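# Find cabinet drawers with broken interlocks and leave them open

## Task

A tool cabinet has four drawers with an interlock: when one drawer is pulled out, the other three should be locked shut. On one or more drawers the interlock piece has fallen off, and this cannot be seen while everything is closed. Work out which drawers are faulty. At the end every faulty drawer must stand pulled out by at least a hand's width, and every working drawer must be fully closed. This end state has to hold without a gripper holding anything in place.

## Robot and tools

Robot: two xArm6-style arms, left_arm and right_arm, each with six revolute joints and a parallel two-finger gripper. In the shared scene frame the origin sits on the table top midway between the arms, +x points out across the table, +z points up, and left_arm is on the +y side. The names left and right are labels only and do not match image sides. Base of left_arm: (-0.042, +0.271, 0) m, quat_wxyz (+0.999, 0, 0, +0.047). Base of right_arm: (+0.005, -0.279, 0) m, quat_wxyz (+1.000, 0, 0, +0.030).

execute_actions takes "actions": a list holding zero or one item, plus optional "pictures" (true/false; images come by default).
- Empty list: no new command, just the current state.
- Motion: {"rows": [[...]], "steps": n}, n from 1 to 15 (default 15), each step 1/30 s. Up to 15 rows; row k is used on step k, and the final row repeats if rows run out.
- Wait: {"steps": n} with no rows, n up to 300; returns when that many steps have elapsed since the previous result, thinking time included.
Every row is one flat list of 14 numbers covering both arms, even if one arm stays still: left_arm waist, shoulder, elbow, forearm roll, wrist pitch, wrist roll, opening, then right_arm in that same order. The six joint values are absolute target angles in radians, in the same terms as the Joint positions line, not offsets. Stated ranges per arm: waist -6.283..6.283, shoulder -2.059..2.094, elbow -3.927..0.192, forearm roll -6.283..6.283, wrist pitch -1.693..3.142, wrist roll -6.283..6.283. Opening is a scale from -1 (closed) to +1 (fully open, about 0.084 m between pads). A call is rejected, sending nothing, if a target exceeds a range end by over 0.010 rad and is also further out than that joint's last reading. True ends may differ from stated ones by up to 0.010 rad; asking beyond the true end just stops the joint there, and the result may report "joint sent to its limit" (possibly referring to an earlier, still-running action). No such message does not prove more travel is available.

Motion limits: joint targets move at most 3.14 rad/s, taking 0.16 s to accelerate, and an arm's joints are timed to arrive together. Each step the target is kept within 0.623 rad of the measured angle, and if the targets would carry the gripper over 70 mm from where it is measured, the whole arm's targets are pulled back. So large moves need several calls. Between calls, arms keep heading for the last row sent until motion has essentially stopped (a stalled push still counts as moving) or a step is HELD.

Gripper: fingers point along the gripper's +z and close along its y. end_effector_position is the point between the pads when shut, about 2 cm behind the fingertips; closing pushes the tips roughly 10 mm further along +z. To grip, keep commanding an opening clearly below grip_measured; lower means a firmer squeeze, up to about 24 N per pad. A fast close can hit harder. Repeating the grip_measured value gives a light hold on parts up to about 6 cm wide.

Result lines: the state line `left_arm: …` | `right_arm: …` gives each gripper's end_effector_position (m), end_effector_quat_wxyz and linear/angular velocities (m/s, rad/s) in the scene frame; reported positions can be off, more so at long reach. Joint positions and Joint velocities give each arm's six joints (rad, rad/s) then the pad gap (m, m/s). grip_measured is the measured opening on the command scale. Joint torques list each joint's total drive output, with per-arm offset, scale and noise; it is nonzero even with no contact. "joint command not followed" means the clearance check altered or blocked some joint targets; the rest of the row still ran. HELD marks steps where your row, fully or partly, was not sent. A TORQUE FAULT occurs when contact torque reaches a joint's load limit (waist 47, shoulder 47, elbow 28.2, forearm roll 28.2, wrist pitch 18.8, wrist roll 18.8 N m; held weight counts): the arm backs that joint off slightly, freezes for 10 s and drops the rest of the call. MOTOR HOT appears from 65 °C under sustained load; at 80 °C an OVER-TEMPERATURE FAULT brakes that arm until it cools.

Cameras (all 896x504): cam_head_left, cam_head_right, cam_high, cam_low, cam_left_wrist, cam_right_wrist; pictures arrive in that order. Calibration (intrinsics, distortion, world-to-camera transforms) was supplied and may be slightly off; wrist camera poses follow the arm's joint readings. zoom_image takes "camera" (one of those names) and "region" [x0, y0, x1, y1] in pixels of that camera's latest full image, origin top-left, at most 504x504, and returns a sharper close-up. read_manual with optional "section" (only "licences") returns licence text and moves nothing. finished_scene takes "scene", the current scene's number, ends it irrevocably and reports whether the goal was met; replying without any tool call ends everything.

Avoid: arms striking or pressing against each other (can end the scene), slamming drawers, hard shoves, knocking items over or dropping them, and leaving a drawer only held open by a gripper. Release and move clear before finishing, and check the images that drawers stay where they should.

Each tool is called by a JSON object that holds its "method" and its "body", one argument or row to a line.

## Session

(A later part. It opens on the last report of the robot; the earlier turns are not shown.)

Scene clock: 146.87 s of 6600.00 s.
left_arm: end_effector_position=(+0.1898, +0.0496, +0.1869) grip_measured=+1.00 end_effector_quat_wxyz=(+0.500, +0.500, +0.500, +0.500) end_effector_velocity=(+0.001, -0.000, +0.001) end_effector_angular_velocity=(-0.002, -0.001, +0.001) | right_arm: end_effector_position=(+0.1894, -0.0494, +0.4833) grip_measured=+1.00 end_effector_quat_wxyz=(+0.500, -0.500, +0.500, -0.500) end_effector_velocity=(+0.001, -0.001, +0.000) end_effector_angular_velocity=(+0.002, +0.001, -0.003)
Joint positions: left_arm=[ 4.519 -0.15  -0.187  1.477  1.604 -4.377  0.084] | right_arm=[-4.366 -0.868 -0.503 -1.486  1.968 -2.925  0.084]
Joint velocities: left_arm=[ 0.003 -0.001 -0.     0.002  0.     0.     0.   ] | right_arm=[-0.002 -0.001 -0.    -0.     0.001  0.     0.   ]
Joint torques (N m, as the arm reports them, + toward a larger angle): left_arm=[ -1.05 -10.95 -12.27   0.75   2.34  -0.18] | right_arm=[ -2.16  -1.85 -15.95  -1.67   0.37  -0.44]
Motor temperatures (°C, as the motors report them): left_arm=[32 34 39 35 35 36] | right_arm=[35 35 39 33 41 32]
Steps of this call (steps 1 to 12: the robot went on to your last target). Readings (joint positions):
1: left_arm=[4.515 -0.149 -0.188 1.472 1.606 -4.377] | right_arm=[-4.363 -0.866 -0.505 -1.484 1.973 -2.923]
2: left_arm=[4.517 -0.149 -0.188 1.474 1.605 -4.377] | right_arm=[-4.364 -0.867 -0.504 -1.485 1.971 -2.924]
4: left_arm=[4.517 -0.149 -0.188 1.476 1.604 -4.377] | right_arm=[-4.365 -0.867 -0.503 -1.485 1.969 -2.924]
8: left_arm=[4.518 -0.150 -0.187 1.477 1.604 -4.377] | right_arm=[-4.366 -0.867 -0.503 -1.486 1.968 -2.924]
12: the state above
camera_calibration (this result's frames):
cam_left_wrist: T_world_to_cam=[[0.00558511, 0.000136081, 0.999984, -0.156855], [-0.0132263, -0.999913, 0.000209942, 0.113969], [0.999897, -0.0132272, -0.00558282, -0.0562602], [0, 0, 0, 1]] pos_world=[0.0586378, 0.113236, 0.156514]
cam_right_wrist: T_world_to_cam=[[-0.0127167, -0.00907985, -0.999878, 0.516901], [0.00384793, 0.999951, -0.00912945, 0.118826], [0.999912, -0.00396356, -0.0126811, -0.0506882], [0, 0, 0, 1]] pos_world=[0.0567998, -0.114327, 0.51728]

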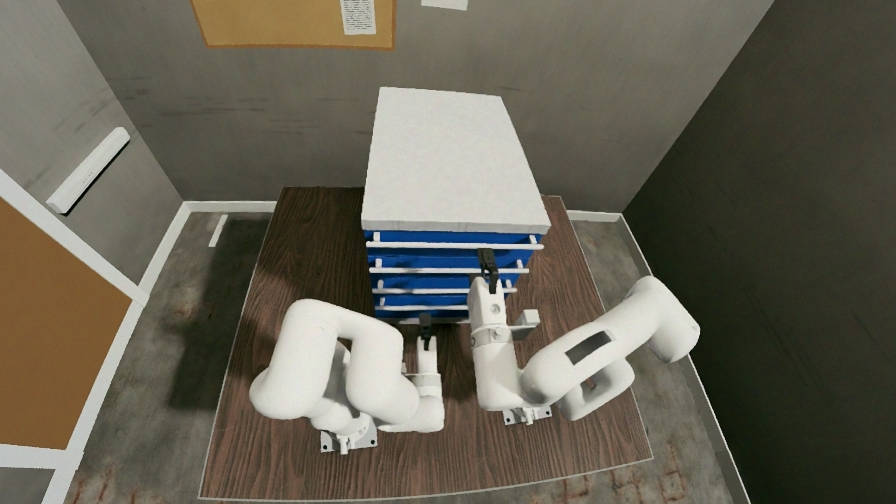

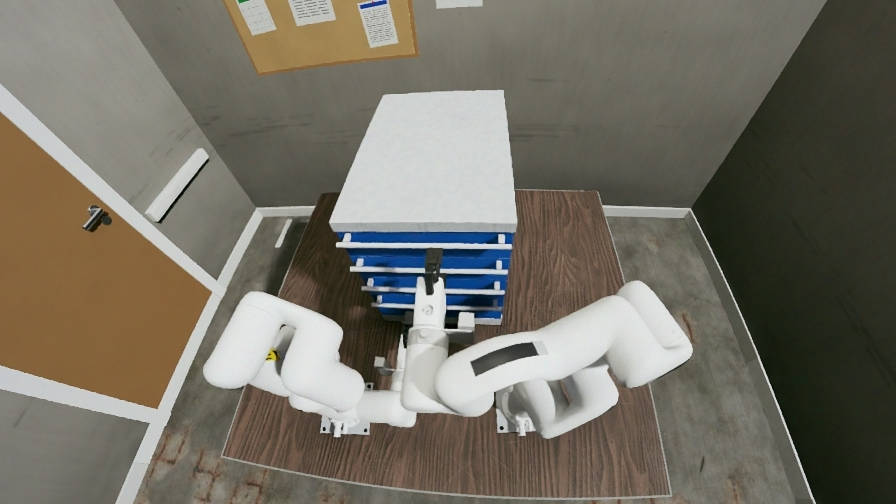

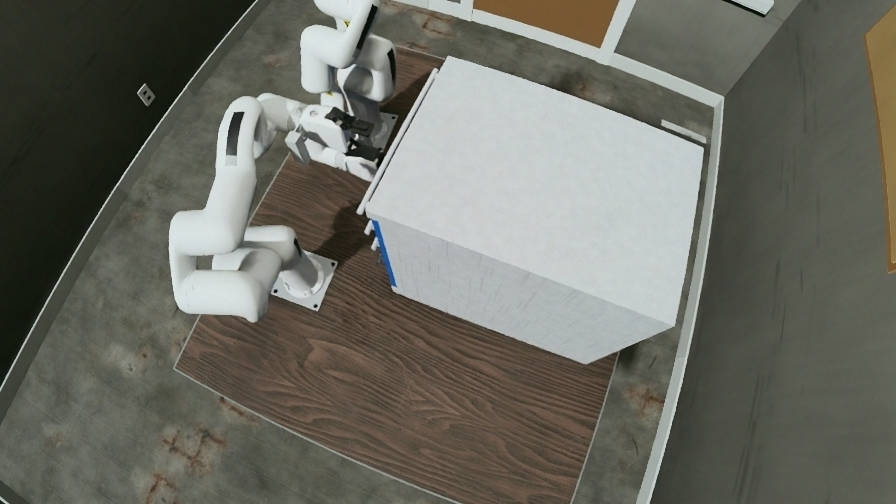

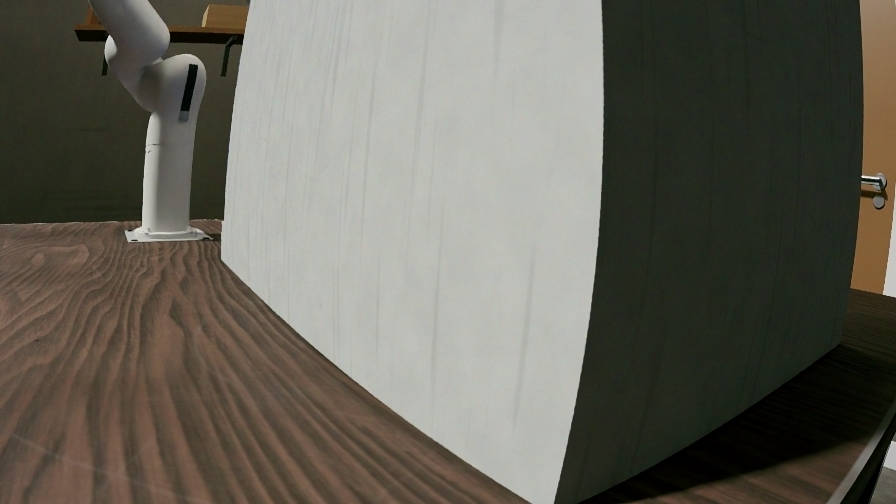

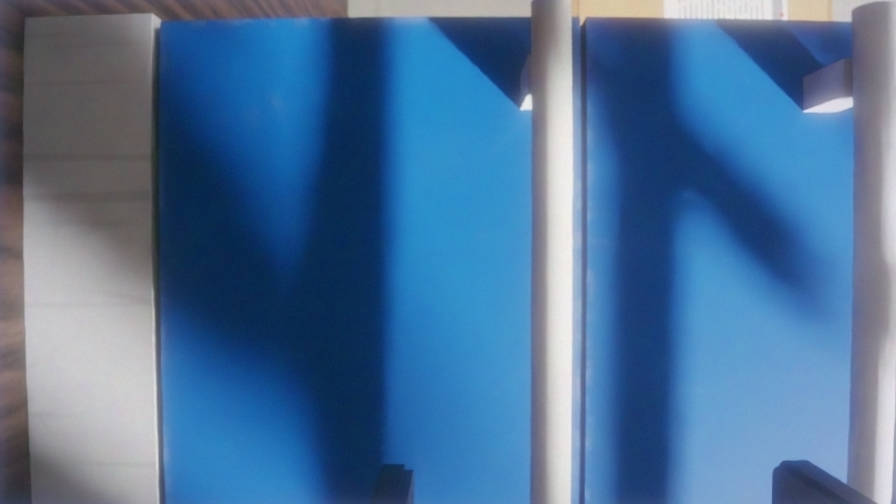

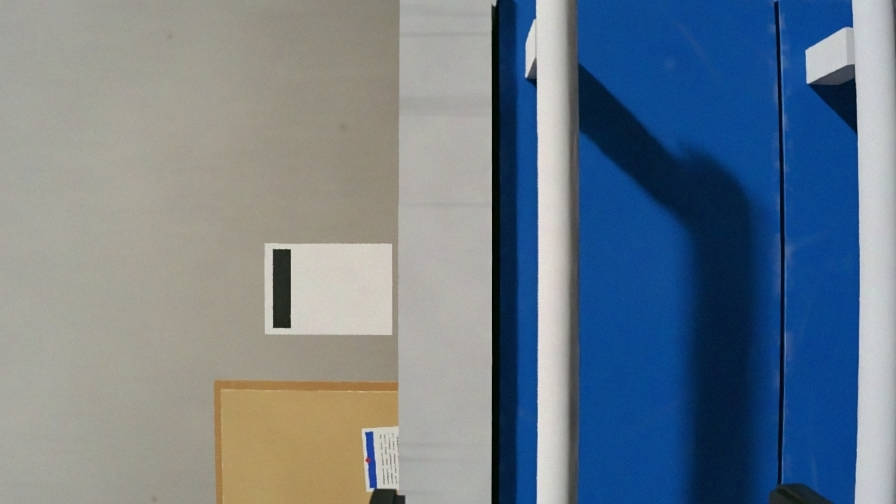

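{"method": "execute_actions", "body": {
  "actions": [
    {"rows": [[4.748, -0.123, -0.1952, 1.6932, 1.5304, -4.396, 1, -4.6213, -0.9245, -0.468, -1.5437, 1.7197, -2.962, 1]], "steps": 15}
  ]
}}

Scene clock: 153.93 s of 6600.00 s.
left_arm: end_effector_position=(+0.2349, +0.0498, +0.1825) grip_measured=+1.00 end_effector_quat_wxyz=(+0.500, +0.500, +0.500, +0.500) end_effector_velocity=(+0.001, -0.000, +0.000) end_effector_angular_velocity=(+0.001, -0.001, -0.002) | right_arm: end_effector_position=(+0.2323, -0.0497, +0.4829) grip_measured=+1.00 end_effector_quat_wxyz=(+0.500, -0.500, +0.500, -0.500) end_effector_velocity=(+0.000, +0.001, -0.001) end_effector_angular_velocity=(-0.002, -0.001, +0.004)
Joint positions: left_arm=[ 4.747 -0.123 -0.195  1.692  1.531 -4.396  0.084] | right_arm=[-4.62  -0.924 -0.468 -1.543  1.72  -2.962  0.084]
Joint velocities: left_arm=[ 0.004  0.001 -0.     0.007 -0.001 -0.001  0.   ] | right_arm=[-0.005 -0.001  0.002 -0.002 -0.009 -0.002  0.   ]
Joint torques (N m, as the arm reports them, + toward a larger angle): left_arm=[ -1.1  -11.78 -12.47   0.4    2.47  -0.22] | right_arm=[ -2.43  -1.02 -16.94  -1.11   0.25  -0.27]
Motor temperatures (°C, as the motors report them): left_arm=[32 34 38 35 35 36] | right_arm=[35 35 39 33 41 32]
Steps of this call (steps 1 to 15: the robot went on to your last target; steps 16 to 90: nothing new was sent; then 3.57 s passed at rest; steps 91 to 105: all 15 steps of this action). Readings (joint positions):
91: left_arm=[4.520 -0.150 -0.187 1.478 1.603 -4.377] | right_arm=[-4.367 -0.868 -0.503 -1.486 1.967 -2.925]
92: left_arm=[4.528 -0.149 -0.188 1.486 1.600 -4.378] | right_arm=[-4.375 -0.870 -0.502 -1.488 1.957 -2.926]
94: left_arm=[4.594 -0.141 -0.190 1.551 1.577 -4.384] | right_arm=[-4.444 -0.885 -0.492 -1.504 1.888 -2.937]
98: left_arm=[4.733 -0.125 -0.194 1.676 1.537 -4.394] | right_arm=[-4.601 -0.921 -0.471 -1.538 1.744 -2.958]
105: the state above
camera_calibration (this result's frames):
cam_left_wrist: T_world_to_cam=[[0.00593338, -0.000550909, 0.999982, -0.15277], [-0.0125507, -0.999921, -0.000476406, 0.11472], [0.999904, -0.0125477, -0.00593983, -0.101285], [0, 0, 0, 1]] pos_world=[0.103621, 0.113356, 0.152221]
cam_right_wrist: T_world_to_cam=[[-0.0128772, -0.00990264, -0.999868, 0.516997], [0.00406265, 0.999942, -0.0099557, 0.119232], [0.999909, -0.00419032, -0.0128363, -0.0935837], [0, 0, 0, 1]] pos_world=[0.0997483, -0.114498, 0.516915]

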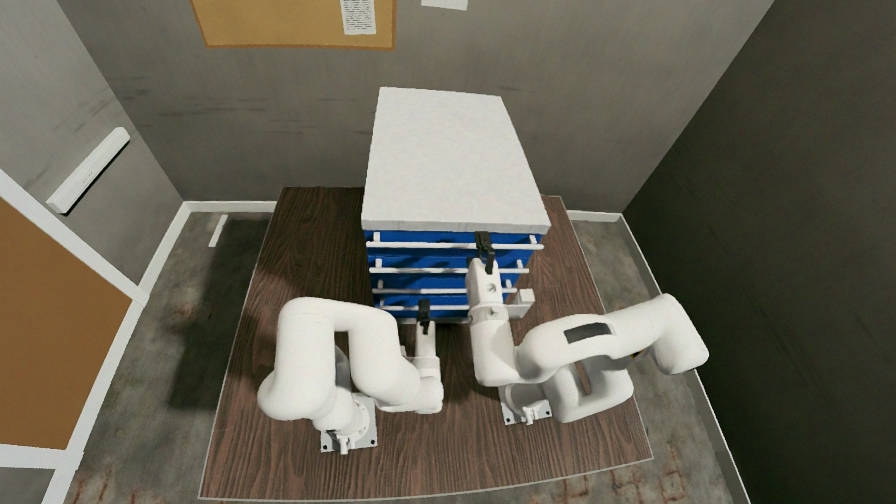

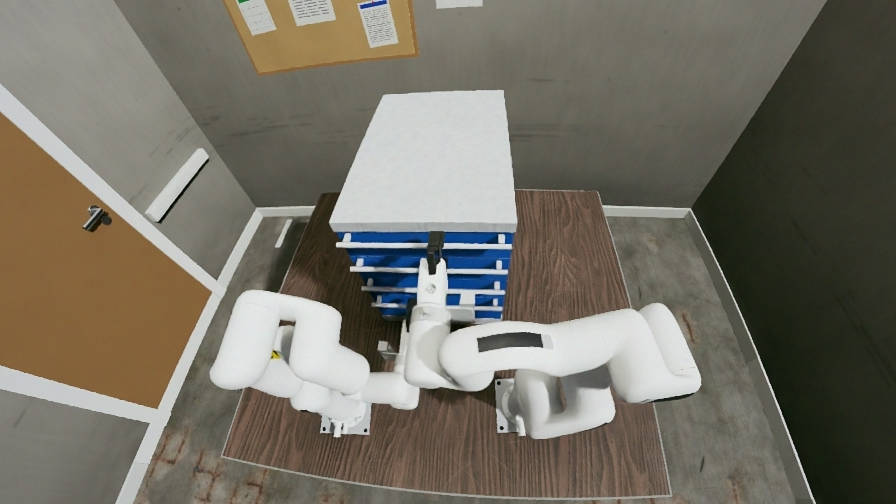

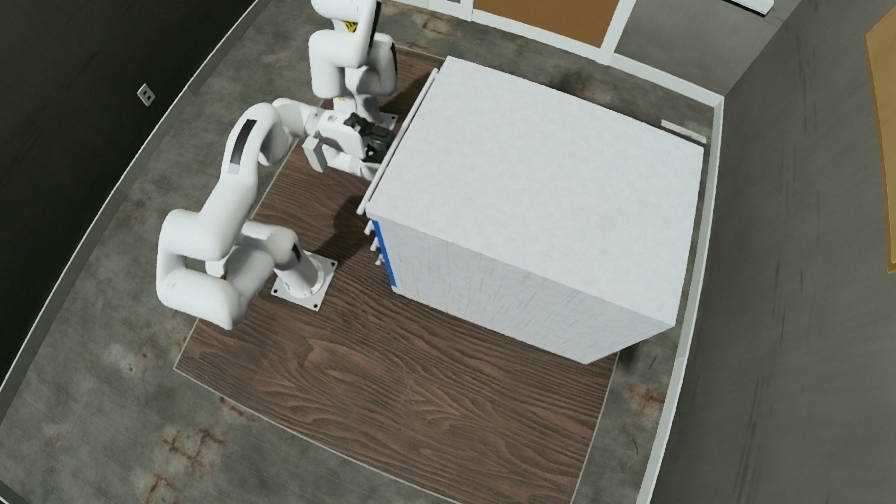

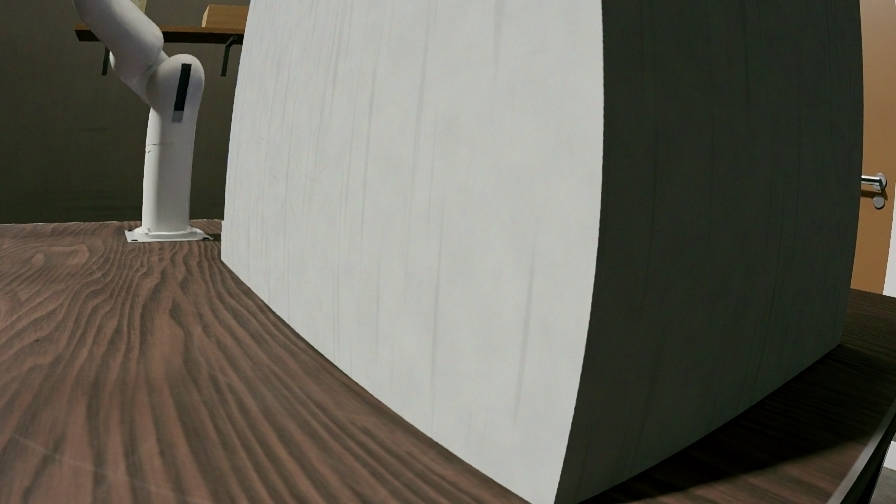

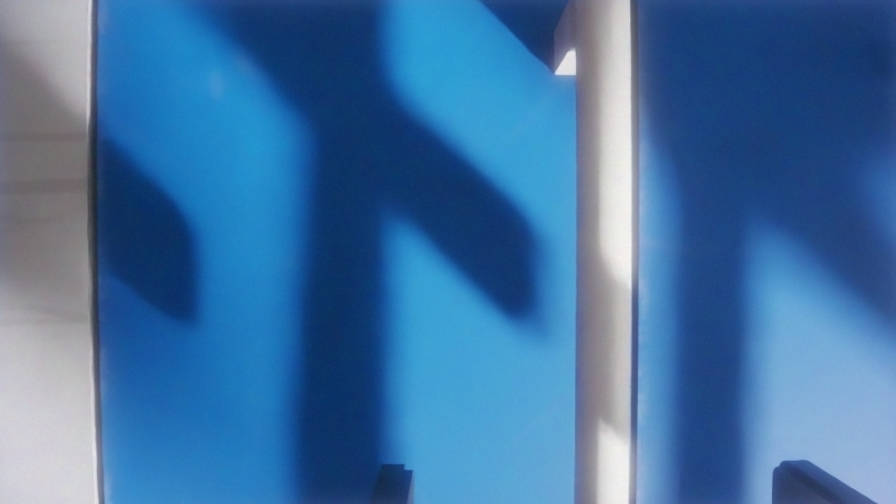

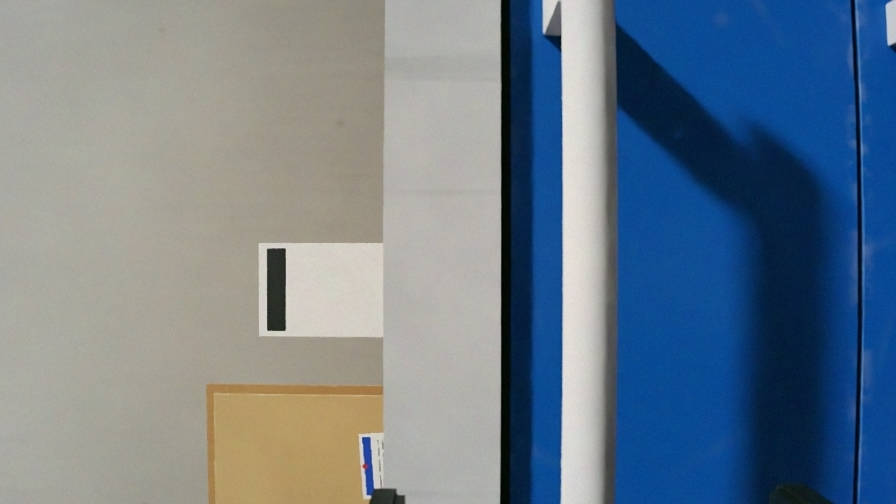

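{"method": "execute_actions", "body": {
  "actions": [
    {"rows": [[4.748, -0.123, -0.1952, 1.6932, 1.5304, -4.396, 0.6, -4.6213, -0.9245, -0.468, -1.5437, 1.7197, -2.962, 0.6],[4.748, -0.123, -0.1952, 1.6932, 1.5304, -4.396, 0.4, -4.6213, -0.9245, -0.468, -1.5437, 1.7197, -2.962, 0.4],[4.748, -0.123, -0.1952, 1.6932, 1.5304, -4.396, 0.2, -4.6213, -0.9245, -0.468, -1.5437, 1.7197, -2.962, 0.2],[4.748, -0.123, -0.1952, 1.6932, 1.5304, -4.396, 0.0, -4.6213, -0.9245, -0.468, -1.5437, 1.7197, -2.962, 0.0],[4.748, -0.123, -0.1952, 1.6932, 1.5304, -4.396, -0.2, -4.6213, -0.9245, -0.468, -1.5437, 1.7197, -2.962, -0.2],[4.748, -0.123, -0.1952, 1.6932, 1.5304, -4.396, -0.35, -4.6213, -0.9245, -0.468, -1.5437, 1.7197, -2.962, -0.35],[4.748, -0.123, -0.1952, 1.6932, 1.5304, -4.396, -0.5, -4.6213, -0.9245, -0.468, -1.5437, 1.7197, -2.962, -0.5],[4.748, -0.123, -0.1952, 1.6932, 1.5304, -4.396, -0.58, -4.6213, -0.9245, -0.468, -1.5437, 1.7197, -2.962, -0.58],[4.748, -0.123, -0.1952, 1.6932, 1.5304, -4.396, -0.64, -4.6213, -0.9245, -0.468, -1.5437, 1.7197, -2.962, -0.64],[4.748, -0.123, -0.1952, 1.6932, 1.5304, -4.396, -0.7, -4.6213, -0.9245, -0.468, -1.5437, 1.7197, -2.962, -0.7],[4.748, -0.123, -0.1952, 1.6932, 1.5304, -4.396, -0.76, -4.6213, -0.9245, -0.468, -1.5437, 1.7197, -2.962, -0.76],[4.748, -0.123, -0.1952, 1.6932, 1.5304, -4.396, -0.82, -4.6213, -0.9245, -0.468, -1.5437, 1.7197, -2.962, -0.82],[4.748, -0.123, -0.1952, 1.6932, 1.5304, -4.396, -0.9, -4.6213, -0.9245, -0.468, -1.5437, 1.7197, -2.962, -0.9],[4.748, -0.123, -0.1952, 1.6932, 1.5304, -4.396, -1, -4.6213, -0.9245, -0.468, -1.5437, 1.7197, -2.962, -1]], "steps": 15}
  ],
  "pictures": false
}}

{"method": "execute_actions", "body": {
  "actions": [
    {"steps": 10}
  ],
  "pictures": false
}}

Scene clock: 160.30 s of 6600.00 s.
left_arm: end_effector_position=(+0.2352, +0.0499, +0.1832) grip_measured=-0.74 end_effector_quat_wxyz=(+0.500, +0.499, +0.500, +0.501) end_effector_velocity=(+0.000, +0.000, -0.001) end_effector_angular_velocity=(+0.002, +0.001, +0.001) | right_arm: end_effector_position=(+0.2326, -0.0499, +0.4834) grip_measured=-0.74 end_effector_quat_wxyz=(+0.500, -0.500, +0.500, -0.500) end_effector_velocity=(+0.000, -0.001, +0.000) end_effector_angular_velocity=(+0.001, +0.000, -0.002)
Joint positions: left_arm=[ 4.748 -0.124 -0.195  1.693  1.532 -4.396  0.011] | right_arm=[-4.621 -0.925 -0.469 -1.544  1.72  -2.962  0.011]
Joint velocities: left_arm=[ 0.001  0.001  0.     0.001 -0.001  0.001  0.   ] | right_arm=[ 0.     0.    -0.001  0.     0.002  0.    -0.   ]
Joint torques (N m, as the arm reports them, + toward a larger angle): left_arm=[ -0.43  -9.73 -12.18   0.6    0.87  -0.23] | right_arm=[ -2.01  -0.78 -15.83  -0.65   0.18  -0.21]
Motor temperatures (°C, as the motors report them): left_arm=[32 34 38 35 35 36] | right_arm=[35 35 40 33 41 32]
Steps of this call (steps 1 to 15: the robot went on to your last target; steps 16 to 90: nothing new was sent; then 2.87 s passed at rest; steps 91 to 105: all 15 steps of this action). Readings (joint positions):
91: left_arm=[4.748 -0.123 -0.195 1.693 1.530 -4.396] | right_arm=[-4.621 -0.924 -0.468 -1.544 1.720 -2.962]
92: left_arm=[4.748 -0.123 -0.195 1.693 1.530 -4.396] | right_arm=[-4.621 -0.924 -0.468 -1.544 1.720 -2.962]
94: left_arm=[4.748 -0.123 -0.195 1.693 1.530 -4.396] | right_arm=[-4.621 -0.925 -0.468 -1.544 1.720 -2.962]
98: left_arm=[4.748 -0.123 -0.195 1.693 1.530 -4.396] | right_arm=[-4.621 -0.925 -0.468 -1.544 1.720 -2.962]
105: the state above

Scene clock: 160.63 s of 6600.00 s.
left_arm: end_effector_position=(+0.2352, +0.0499, +0.1831) grip_measured=-0.74 end_effector_quat_wxyz=(+0.500, +0.499, +0.500, +0.500) end_effector_velocity=(+0.000, -0.000, -0.000) end_effector_angular_velocity=(+0.000, +0.001, +0.000) | right_arm: end_effector_position=(+0.2326, -0.0499, +0.4833) grip_measured=-0.74 end_effector_quat_wxyz=(+0.500, -0.500, +0.500, -0.500) end_effector_velocity=(-0.000, +0.000, +0.000) end_effector_angular_velocity=(+0.001, +0.001, +0.001)
Joint positions: left_arm=[ 4.748 -0.124 -0.195  1.693  1.532 -4.396  0.012] | right_arm=[-4.621 -0.925 -0.469 -1.544  1.72  -2.962  0.011]
Joint velocities: left_arm=[ 0.001  0.001 -0.001 -0.    -0.001  0.     0.   ] | right_arm=[-0.    -0.    -0.001  0.001 -0.001 -0.    -0.   ]
Joint torques (N m, as the arm reports them, + toward a larger angle): left_arm=[  0.17  -8.4  -11.45   0.7   -0.42  -0.2 ] | right_arm=[ -2.14  -0.41 -15.    -0.23   0.06  -0.08]
Motor temperatures (°C, as the motors report them): left_arm=[32 34 38 35 35 36] | right_arm=[35 35 40 33 41 32]
Steps of this call (steps 1 to 10: the robot went on to your last target). Readings (joint positions):
1: left_arm=[4.748 -0.124 -0.195 1.693 1.532 -4.396] | right_arm=[-4.621 -0.925 -0.469 -1.544 1.720 -2.962]
2: left_arm=[4.748 -0.124 -0.195 1.693 1.532 -4.396] | right_arm=[-4.621 -0.925 -0.469 -1.544 1.720 -2.962]
4: left_arm=[4.748 -0.124 -0.195 1.693 1.532 -4.396] | right_arm=[-4.621 -0.925 -0.469 -1.544 1.720 -2.962]
8: left_arm=[4.748 -0.124 -0.195 1.693 1.532 -4.396] | right_arm=[-4.621 -0.925 -0.469 -1.544 1.720 -2.962]
10: the state above

{"method": "execute_actions", "body": {
  "actions": [
    {"rows": [
[4.748,-0.125,-0.195,1.693,1.532,-4.395,-1,-4.5929,-0.9194,-0.4712,-1.5380,1.7475,-2.9587,-1],
[4.748,-0.125,-0.195,1.693,1.532,-4.395,-1,-4.5645,-0.9143,-0.4743,-1.5322,1.7753,-2.9554,-1],
[4.748,-0.125,-0.195,1.693,1.532,-4.395,-1,-4.5360,-0.9091,-0.4775,-1.5265,1.8031,-2.9522,-1],
[4.748,-0.125,-0.195,1.693,1.532,-4.395,-1,-4.5076,-0.9040,-0.4806,-1.5207,1.8309,-2.9489,-1],
[4.748,-0.125,-0.195,1.693,1.532,-4.395,-1,-4.4792,-0.8989,-0.4838,-1.5150,1.8587,-2.9456,-1],
[4.748,-0.125,-0.195,1.693,1.532,-4.395,-1,-4.4567,-0.8927,-0.4876,-1.5092,1.8805,-2.9414,-1],
[4.748,-0.125,-0.195,1.693,1.532,-4.395,-1,-4.4342,-0.8865,-0.4915,-1.5033,1.9023,-2.9372,-1],
[4.748,-0.125,-0.195,1.693,1.532,-4.395,-1,-4.4116,-0.8804,-0.4953,-1.4975,1.9242,-2.9330,-1],
[4.748,-0.125,-0.195,1.693,1.532,-4.395,-1,-4.3891,-0.8742,-0.4992,-1.4916,1.9460,-2.9288,-1],
[4.748,-0.125,-0.195,1.693,1.532,-4.395,-1,-4.3666,-0.8680,-0.5030,-1.4858,1.9678,-2.9246,-1],
[4.748,-0.125,-0.195,1.693,1.532,-4.395,-1,-4.3462,-0.8600,-0.5079,-1.4791,1.9874,-2.9189,-1],
[4.748,-0.125,-0.195,1.693,1.532,-4.395,-1,-4.3258,-0.8520,-0.5129,-1.4723,2.0070,-2.9133,-1],
[4.748,-0.125,-0.195,1.693,1.532,-4.395,-1,-4.3053,-0.8440,-0.5178,-1.4656,2.0265,-2.9076,-1],
[4.748,-0.125,-0.195,1.693,1.532,-4.395,-1,-4.2849,-0.8360,-0.5228,-1.4588,2.0461,-2.9020,-1],
[4.748,-0.125,-0.195,1.693,1.532,-4.395,-1,-4.2645,-0.8280,-0.5277,-1.4521,2.0657,-2.8963,-1]
], "steps": 15}
  ],
  "pictures": false
}}

{"method": "execute_actions", "body": {
  "actions": [
    {"steps": 10}
  ]
}}

Scene clock: 173.17 s of 6600.00 s.
left_arm: end_effector_position=(+0.2352, +0.0500, +0.1830) grip_measured=-0.74 end_effector_quat_wxyz=(+0.500, +0.500, +0.500, +0.500) end_effector_velocity=(-0.000, +0.000, +0.000) end_effector_angular_velocity=(+0.000, -0.001, +0.000) | right_arm: end_effector_position=(+0.1845, -0.0496, +0.4830) grip_measured=-0.74 end_effector_quat_wxyz=(+0.499, -0.500, +0.501, -0.500) end_effector_velocity=(-0.120, +0.001, -0.001) end_effector_angular_velocity=(+0.002, +0.002, +0.003)
Joint positions: left_arm=[ 4.748 -0.125 -0.195  1.693  1.531 -4.395  0.012] | right_arm=[-4.34  -0.857 -0.51  -1.476  1.995 -2.916  0.011]
Joint velocities: left_arm=[-0.    -0.001  0.001 -0.001  0.001  0.001 -0.   ] | right_arm=[ 0.63   0.229 -0.144  0.193  0.603  0.159 -0.   ]
Joint torques (N m, as the arm reports them, + toward a larger angle): left_arm=[ 0.43 -7.76 -9.87  0.15 -0.7  -0.11] | right_arm=[  0.38   1.11 -13.34   0.19  -2.61  -0.11]
Motor temperatures (°C, as the motors report them): left_arm=[32 34 38 35 36 36] | right_arm=[35 35 39 32 41 32]
Steps of this call (steps 1 to 15: the robot went on to your last target; steps 16 to 90: nothing new was sent; then 9.03 s passed at rest; steps 91 to 105: all 15 steps of this action). Readings (joint positions):
91: left_arm=[4.748 -0.123 -0.195 1.693 1.531 -4.396] | right_arm=[-4.621 -0.924 -0.468 -1.544 1.720 -2.962]
92: left_arm=[4.748 -0.123 -0.195 1.693 1.531 -4.396] | right_arm=[-4.616 -0.923 -0.469 -1.543 1.726 -2.961]
94: left_arm=[4.748 -0.124 -0.195 1.693 1.531 -4.395] | right_arm=[-4.590 -0.918 -0.472 -1.537 1.752 -2.958]
98: left_arm=[4.748 -0.124 -0.195 1.693 1.531 -4.395] | right_arm=[-4.499 -0.902 -0.482 -1.518 1.841 -2.947]
105: the state above

Scene clock: 173.50 s of 6600.00 s.
left_arm: end_effector_position=(+0.2352, +0.0500, +0.1831) grip_measured=-0.74 end_effector_quat_wxyz=(+0.500, +0.500, +0.500, +0.500) end_effector_velocity=(+0.000, +0.000, +0.000) end_effector_angular_velocity=(+0.001, -0.001, +0.001) | right_arm: end_effector_position=(+0.1699, -0.0497, +0.4830) grip_measured=-0.74 end_effector_quat_wxyz=(+0.500, -0.500, +0.500, -0.500) end_effector_velocity=(-0.002, -0.000, -0.000) end_effector_angular_velocity=(-0.000, +0.000, +0.000)
Joint positions: left_arm=[ 4.748 -0.125 -0.195  1.693  1.531 -4.395  0.012] | right_arm=[-4.266 -0.829 -0.527 -1.453  2.065 -2.897  0.011]
Joint velocities: left_arm=[ 0.     0.001 -0.    -0.     0.002  0.    -0.   ] | right_arm=[ 0.01   0.004 -0.002  0.004  0.009  0.003 -0.   ]
Joint torques (N m, as the arm reports them, + toward a larger angle): left_arm=[  0.13  -8.69 -10.17   0.01   0.24  -0.27] | right_arm=[  0.41   0.73 -12.42   0.65  -2.56  -0.18]
Motor temperatures (°C, as the motors report them): left_arm=[32 34 38 35 36 36] | right_arm=[35 35 39 32 41 32]
Steps of this call (steps 1 to 10: the robot went on to your last target). Readings (joint positions):
1: left_arm=[4.748 -0.125 -0.195 1.693 1.531 -4.395] | right_arm=[-4.320 -0.849 -0.515 -1.470 2.014 -2.911]
2: left_arm=[4.748 -0.125 -0.195 1.693 1.531 -4.395] | right_arm=[-4.301 -0.842 -0.519 -1.464 2.032 -2.906]
4: left_arm=[4.748 -0.125 -0.195 1.693 1.531 -4.395] | right_arm=[-4.278 -0.833 -0.525 -1.457 2.053 -2.900]
8: left_arm=[4.748 -0.125 -0.195 1.693 1.531 -4.395] | right_arm=[-4.267 -0.829 -0.527 -1.453 2.064 -2.897]
10: the state above
camera_calibration (this result's frames):
cam_left_wrist: T_world_to_cam=[[0.00493662, -0.00022521, 0.999988, -0.153099], [-0.0117739, -0.999931, -0.000167073, 0.114676], [0.999918, -0.011773, -0.00493893, -0.101847], [0, 0, 0, 1]] pos_world=[0.103945, 0.113435, 0.152613]
cam_right_wrist: T_world_to_cam=[[-0.0130972, -0.00869902, -0.999876, 0.516368], [0.004731, 0.99995, -0.00876163, 0.118814], [0.999903, -0.00484517, -0.0130553, -0.0310652], [0, 0, 0, 1]] pos_world=[0.037263, -0.114467, 0.51694]

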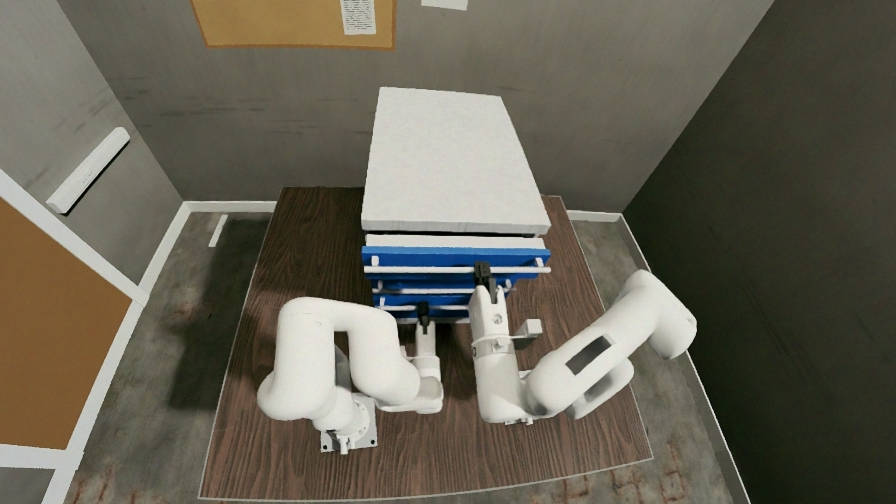

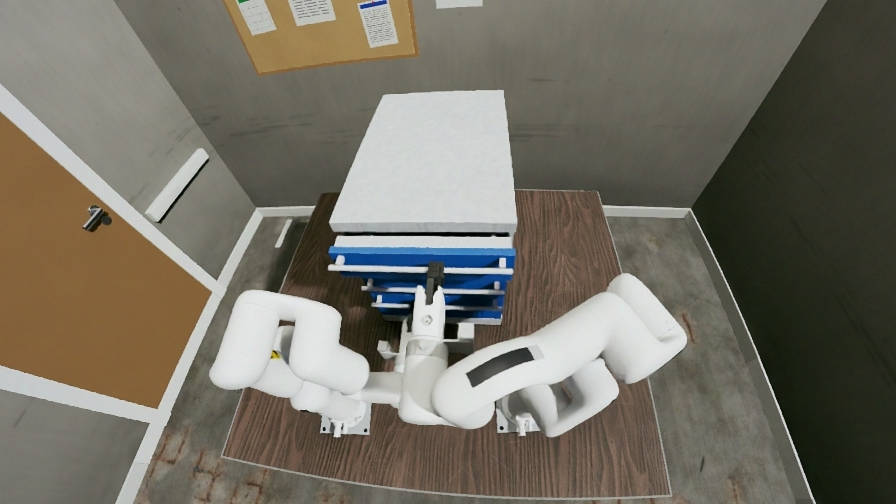

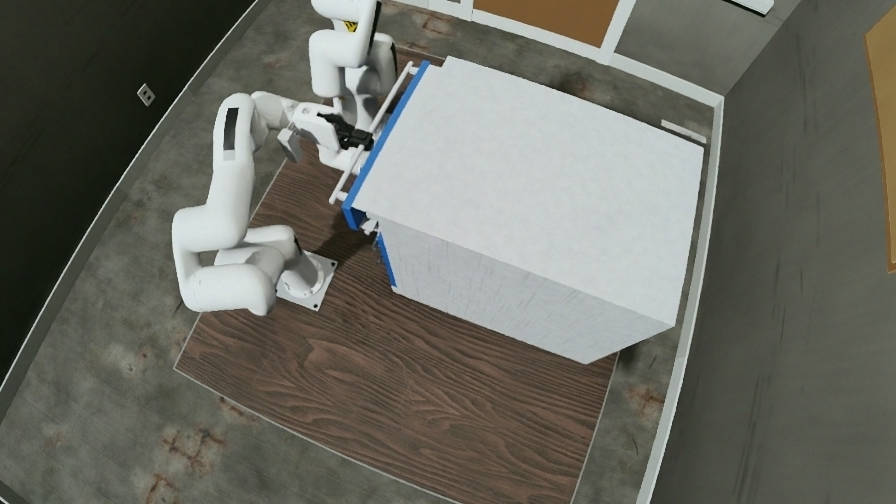

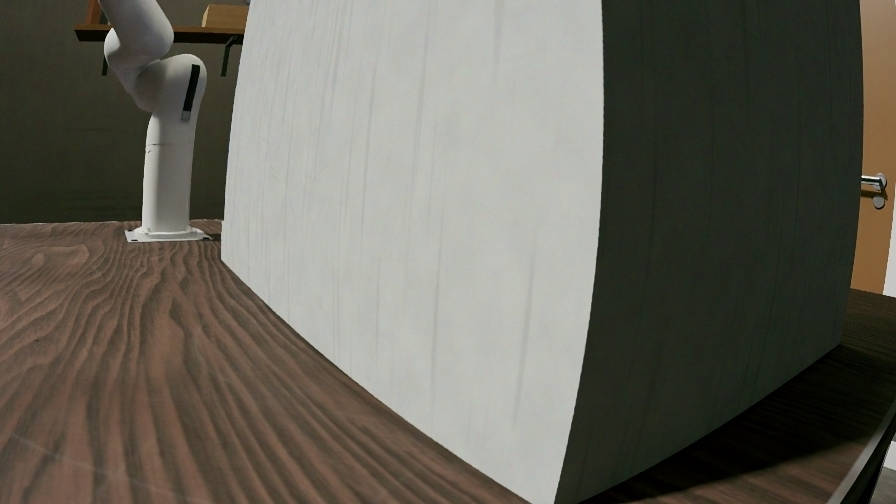

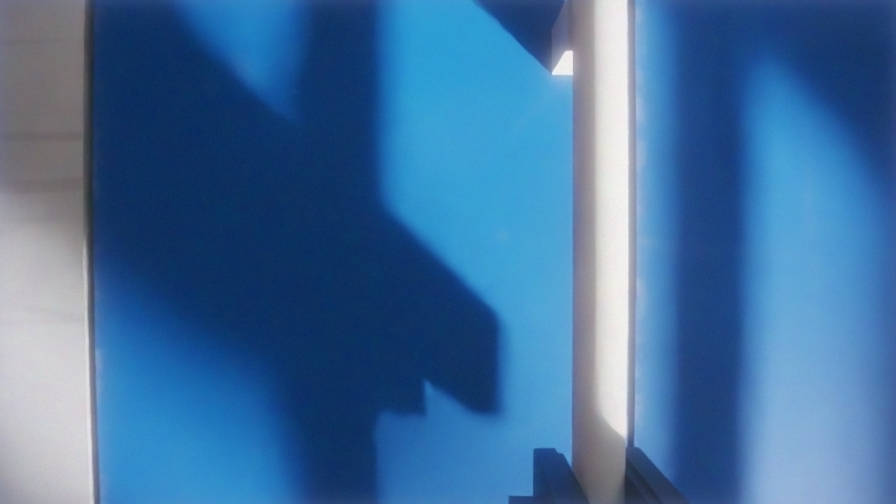

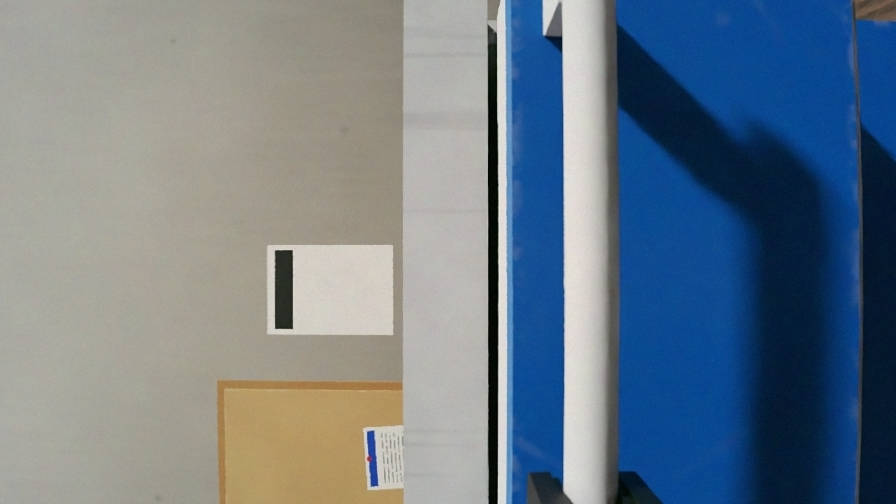

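{"method": "execute_actions", "body": {
  "actions": [
    {"rows": [
[4.7429,-0.1254,-0.1946,1.6882,1.5336,-4.395,-1,-4.2645,-0.8280,-0.5277,-1.4521,2.0657,-2.8963,-1],
[4.7378,-0.1258,-0.1942,1.6834,1.5352,-4.395,-1,-4.2645,-0.8280,-0.5277,-1.4521,2.0657,-2.8963,-1],
[4.7327,-0.1262,-0.1938,1.6786,1.5368,-4.395,-1,-4.2645,-0.8280,-0.5277,-1.4521,2.0657,-2.8963,-1],
[4.7276,-0.1266,-0.1934,1.6738,1.5384,-4.395,-1,-4.2645,-0.8280,-0.5277,-1.4521,2.0657,-2.8963,-1],
[4.7225,-0.1270,-0.1930,1.6690,1.5400,-4.395,-1,-4.2645,-0.8280,-0.5277,-1.4521,2.0657,-2.8963,-1],
[4.7174,-0.1274,-0.1926,1.6642,1.5416,-4.395,-1,-4.2645,-0.8280,-0.5277,-1.4521,2.0657,-2.8963,-1]
], "steps": 15}
  ],
  "pictures": false
}}

Scene clock: 177.90 s of 6600.00 s.
left_arm: end_effector_position=(+0.2292, +0.0500, +0.1834) grip_measured=-0.74 end_effector_quat_wxyz=(+0.500, +0.499, +0.500, +0.500) end_effector_velocity=(-0.001, +0.000, +0.000) end_effector_angular_velocity=(-0.001, -0.000, +0.001) | right_arm: end_effector_position=(+0.1696, -0.0496, +0.4829) grip_measured=-0.74 end_effector_quat_wxyz=(+0.500, -0.500, +0.500, -0.500) end_effector_velocity=(-0.000, +0.000, +0.000) end_effector_angular_velocity=(-0.000, +0.001, +0.000)
Joint positions: left_arm=[ 4.718 -0.127 -0.192  1.664  1.541 -4.395  0.011] | right_arm=[-4.265 -0.828 -0.528 -1.452  2.066 -2.896  0.011]
Joint velocities: left_arm=[-0.003 -0.001  0.    -0.003  0.002  0.    -0.   ] | right_arm=[ 0.     0.    -0.001  0.001 -0.    -0.001 -0.   ]
Joint torques (N m, as the arm reports them, + toward a larger angle): left_arm=[ -1.13 -11.6  -11.37   0.32   2.5   -0.15] | right_arm=[  0.59   1.01 -12.07   0.75  -3.01  -0.09]
Motor temperatures (°C, as the motors report them): left_arm=[32 34 38 35 36 36] | right_arm=[35 35 38 32 41 32]
Steps of this call (steps 1 to 30: the robot went on to your last target; steps 31 to 90: nothing new was sent; then 0.90 s passed at rest; steps 91 to 105: all 15 steps of this action). Readings (joint positions):
91: left_arm=[4.748 -0.125 -0.195 1.693 1.532 -4.395] | right_arm=[-4.265 -0.828 -0.528 -1.452 2.066 -2.896]
92: left_arm=[4.747 -0.125 -0.195 1.692 1.532 -4.395] | right_arm=[-4.265 -0.828 -0.528 -1.452 2.066 -2.896]
94: left_arm=[4.742 -0.125 -0.195 1.687 1.534 -4.395] | right_arm=[-4.265 -0.828 -0.528 -1.452 2.066 -2.896]
98: left_arm=[4.725 -0.127 -0.193 1.671 1.539 -4.395] | right_arm=[-4.265 -0.828 -0.528 -1.452 2.066 -2.896]
105: the state above

{"method": "execute_actions", "body": {
  "actions": [
    {"rows": [
[4.7123,-0.1276,-0.1924,1.6594,1.5432,-4.395,-1,-4.2645,-0.8280,-0.5277,-1.4521,2.0657,-2.8963,-1],
[4.7072,-0.1278,-0.1922,1.6546,1.5448,-4.395,-1,-4.2645,-0.8280,-0.5277,-1.4521,2.0657,-2.8963,-1],
[4.7021,-0.1280,-0.1920,1.6498,1.5464,-4.395,-1,-4.2645,-0.8280,-0.5277,-1.4521,2.0657,-2.8963,-1],
[4.6970,-0.1282,-0.1918,1.6450,1.5480,-4.395,-1,-4.2645,-0.8280,-0.5277,-1.4521,2.0657,-2.8963,-1],
[4.6919,-0.1284,-0.1916,1.6402,1.5496,-4.395,-1,-4.2645,-0.8280,-0.5277,-1.4521,2.0657,-2.8963,-1],
[4.6868,-0.1286,-0.1914,1.6354,1.5512,-4.395,-1,-4.2645,-0.8280,-0.5277,-1.4521,2.0657,-2.8963,-1],
[4.6817,-0.1288,-0.1912,1.6306,1.5528,-4.395,-1,-4.2645,-0.8280,-0.5277,-1.4521,2.0657,-2.8963,-1],
[4.6766,-0.1290,-0.1910,1.6258,1.5544,-4.395,-1,-4.2645,-0.8280,-0.5277,-1.4521,2.0657,-2.8963,-1],
[4.6715,-0.1292,-0.1908,1.6210,1.5560,-4.395,-1,-4.2645,-0.8280,-0.5277,-1.4521,2.0657,-2.8963,-1],
[4.6665,-0.1294,-0.1906,1.6162,1.5576,-4.395,-1,-4.2645,-0.8280,-0.5277,-1.4521,2.0657,-2.8963,-1]
], "steps": 15}
  ]
}}

Scene clock: 180.87 s of 6600.00 s.
left_arm: end_effector_position=(+0.2195, +0.0498, +0.1835) grip_measured=-0.74 end_effector_quat_wxyz=(+0.501, +0.499, +0.500, +0.500) end_effector_velocity=(-0.005, -0.001, +0.000) end_effector_angular_velocity=(-0.004, +0.002, +0.000) | right_arm: end_effector_position=(+0.1696, -0.0496, +0.4829) grip_measured=-0.74 end_effector_quat_wxyz=(+0.500, -0.500, +0.500, -0.500) end_effector_velocity=(-0.000, +0.000, +0.001) end_effector_angular_velocity=(+0.002, +0.000, +0.001)
Joint positions: left_arm=[ 4.668 -0.129 -0.19   1.618  1.557 -4.395  0.011] | right_arm=[-4.265 -0.828 -0.528 -1.452  2.066 -2.896  0.011]
Joint velocities: left_arm=[-0.025 -0.002 -0.001 -0.024  0.006 -0.    -0.   ] | right_arm=[ 0.     0.    -0.001 -0.001 -0.     0.    -0.   ]
Joint torques (N m, as the arm reports them, + toward a larger angle): left_arm=[ -2.27 -12.11 -13.73   1.     2.51  -0.38] | right_arm=[  0.64   1.16 -12.13   1.1   -2.95  -0.18]
Motor temperatures (°C, as the motors report them): left_arm=[32 34 38 35 36 36] | right_arm=[35 35 38 32 41 32]
Steps of this call (steps 1 to 15: the robot went on to your last target; steps 16 to 74: nothing new was sent; steps 75 to 89: all 15 steps of this action). Readings (joint positions):
75: left_arm=[4.717 -0.127 -0.193 1.664 1.542 -4.395] | right_arm=[-4.265 -0.828 -0.528 -1.452 2.066 -2.896]
76: left_arm=[4.716 -0.127 -0.193 1.663 1.542 -4.395] | right_arm=[-4.265 -0.828 -0.528 -1.452 2.066 -2.896]
78: left_arm=[4.711 -0.128 -0.192 1.658 1.544 -4.395] | right_arm=[-4.265 -0.828 -0.528 -1.452 2.066 -2.896]
82: left_arm=[4.693 -0.128 -0.191 1.641 1.549 -4.395] | right_arm=[-4.265 -0.828 -0.528 -1.452 2.066 -2.896]
89: the state above
camera_calibration (this result's frames):
cam_left_wrist: T_world_to_cam=[[0.00380498, 0.0018647, 0.999991, -0.153292], [-0.0117999, -0.999929, 0.00190949, 0.113872], [0.999923, -0.011807, -0.0037827, -0.0863032], [0, 0, 0, 1]] pos_world=[0.0882235, 0.113131, 0.152746]
cam_right_wrist: T_world_to_cam=[[-0.0131866, -0.00894228, -0.999873, 0.516296], [0.00435654, 0.99995, -0.00900043, 0.118929], [0.999904, -0.00447468, -0.013147, -0.0306957], [0, 0, 0, 1]] pos_world=[0.0369828, -0.114443, 0.516898]

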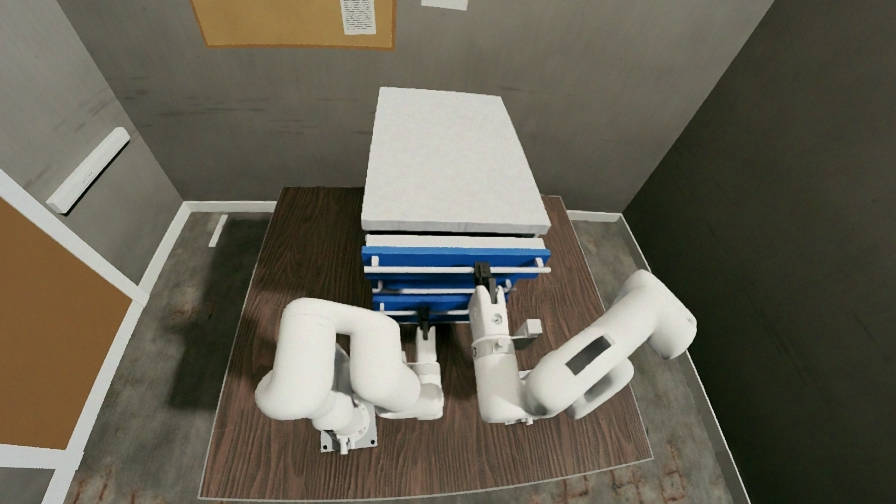

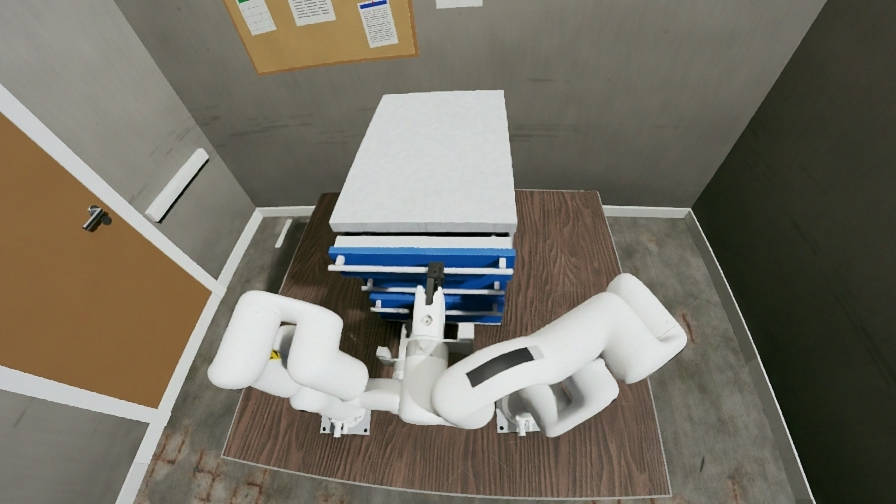

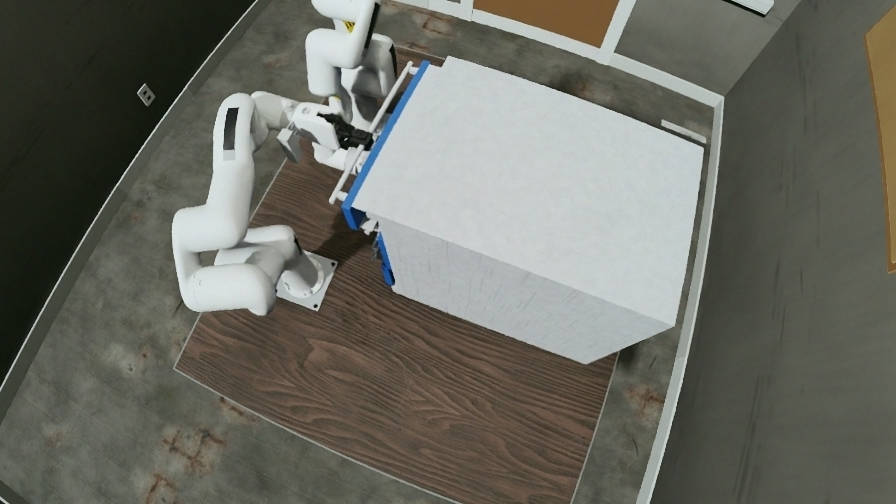

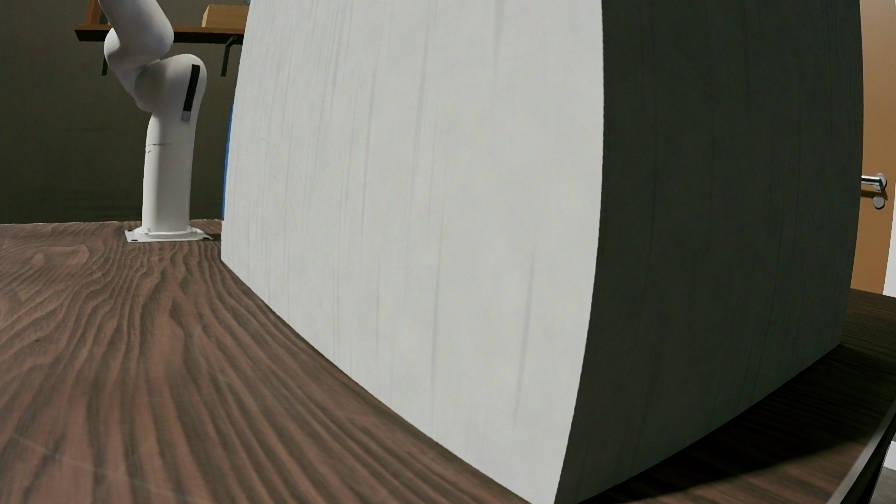

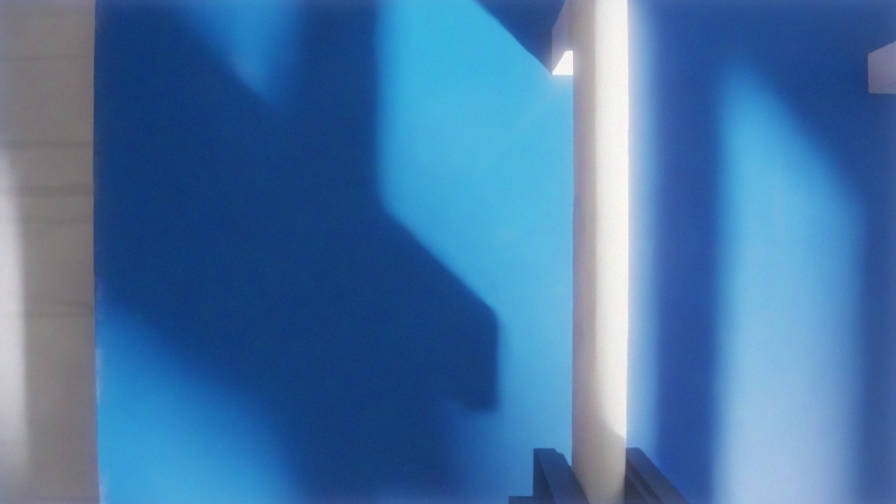

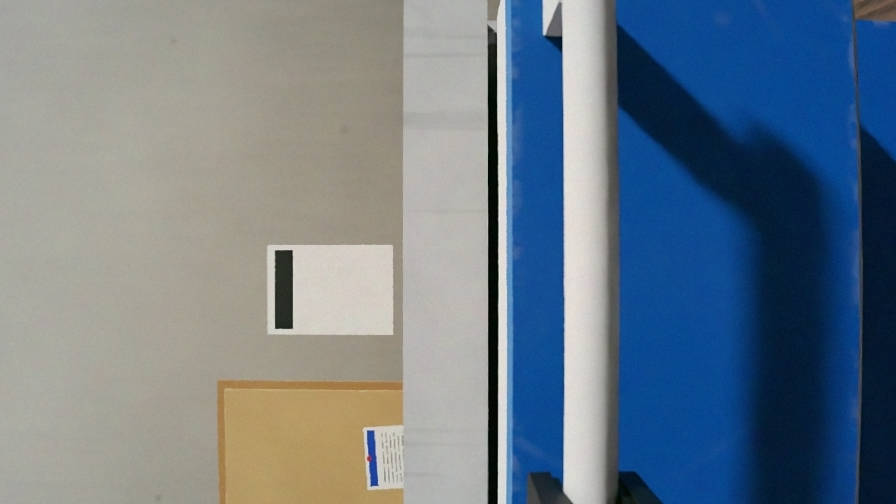

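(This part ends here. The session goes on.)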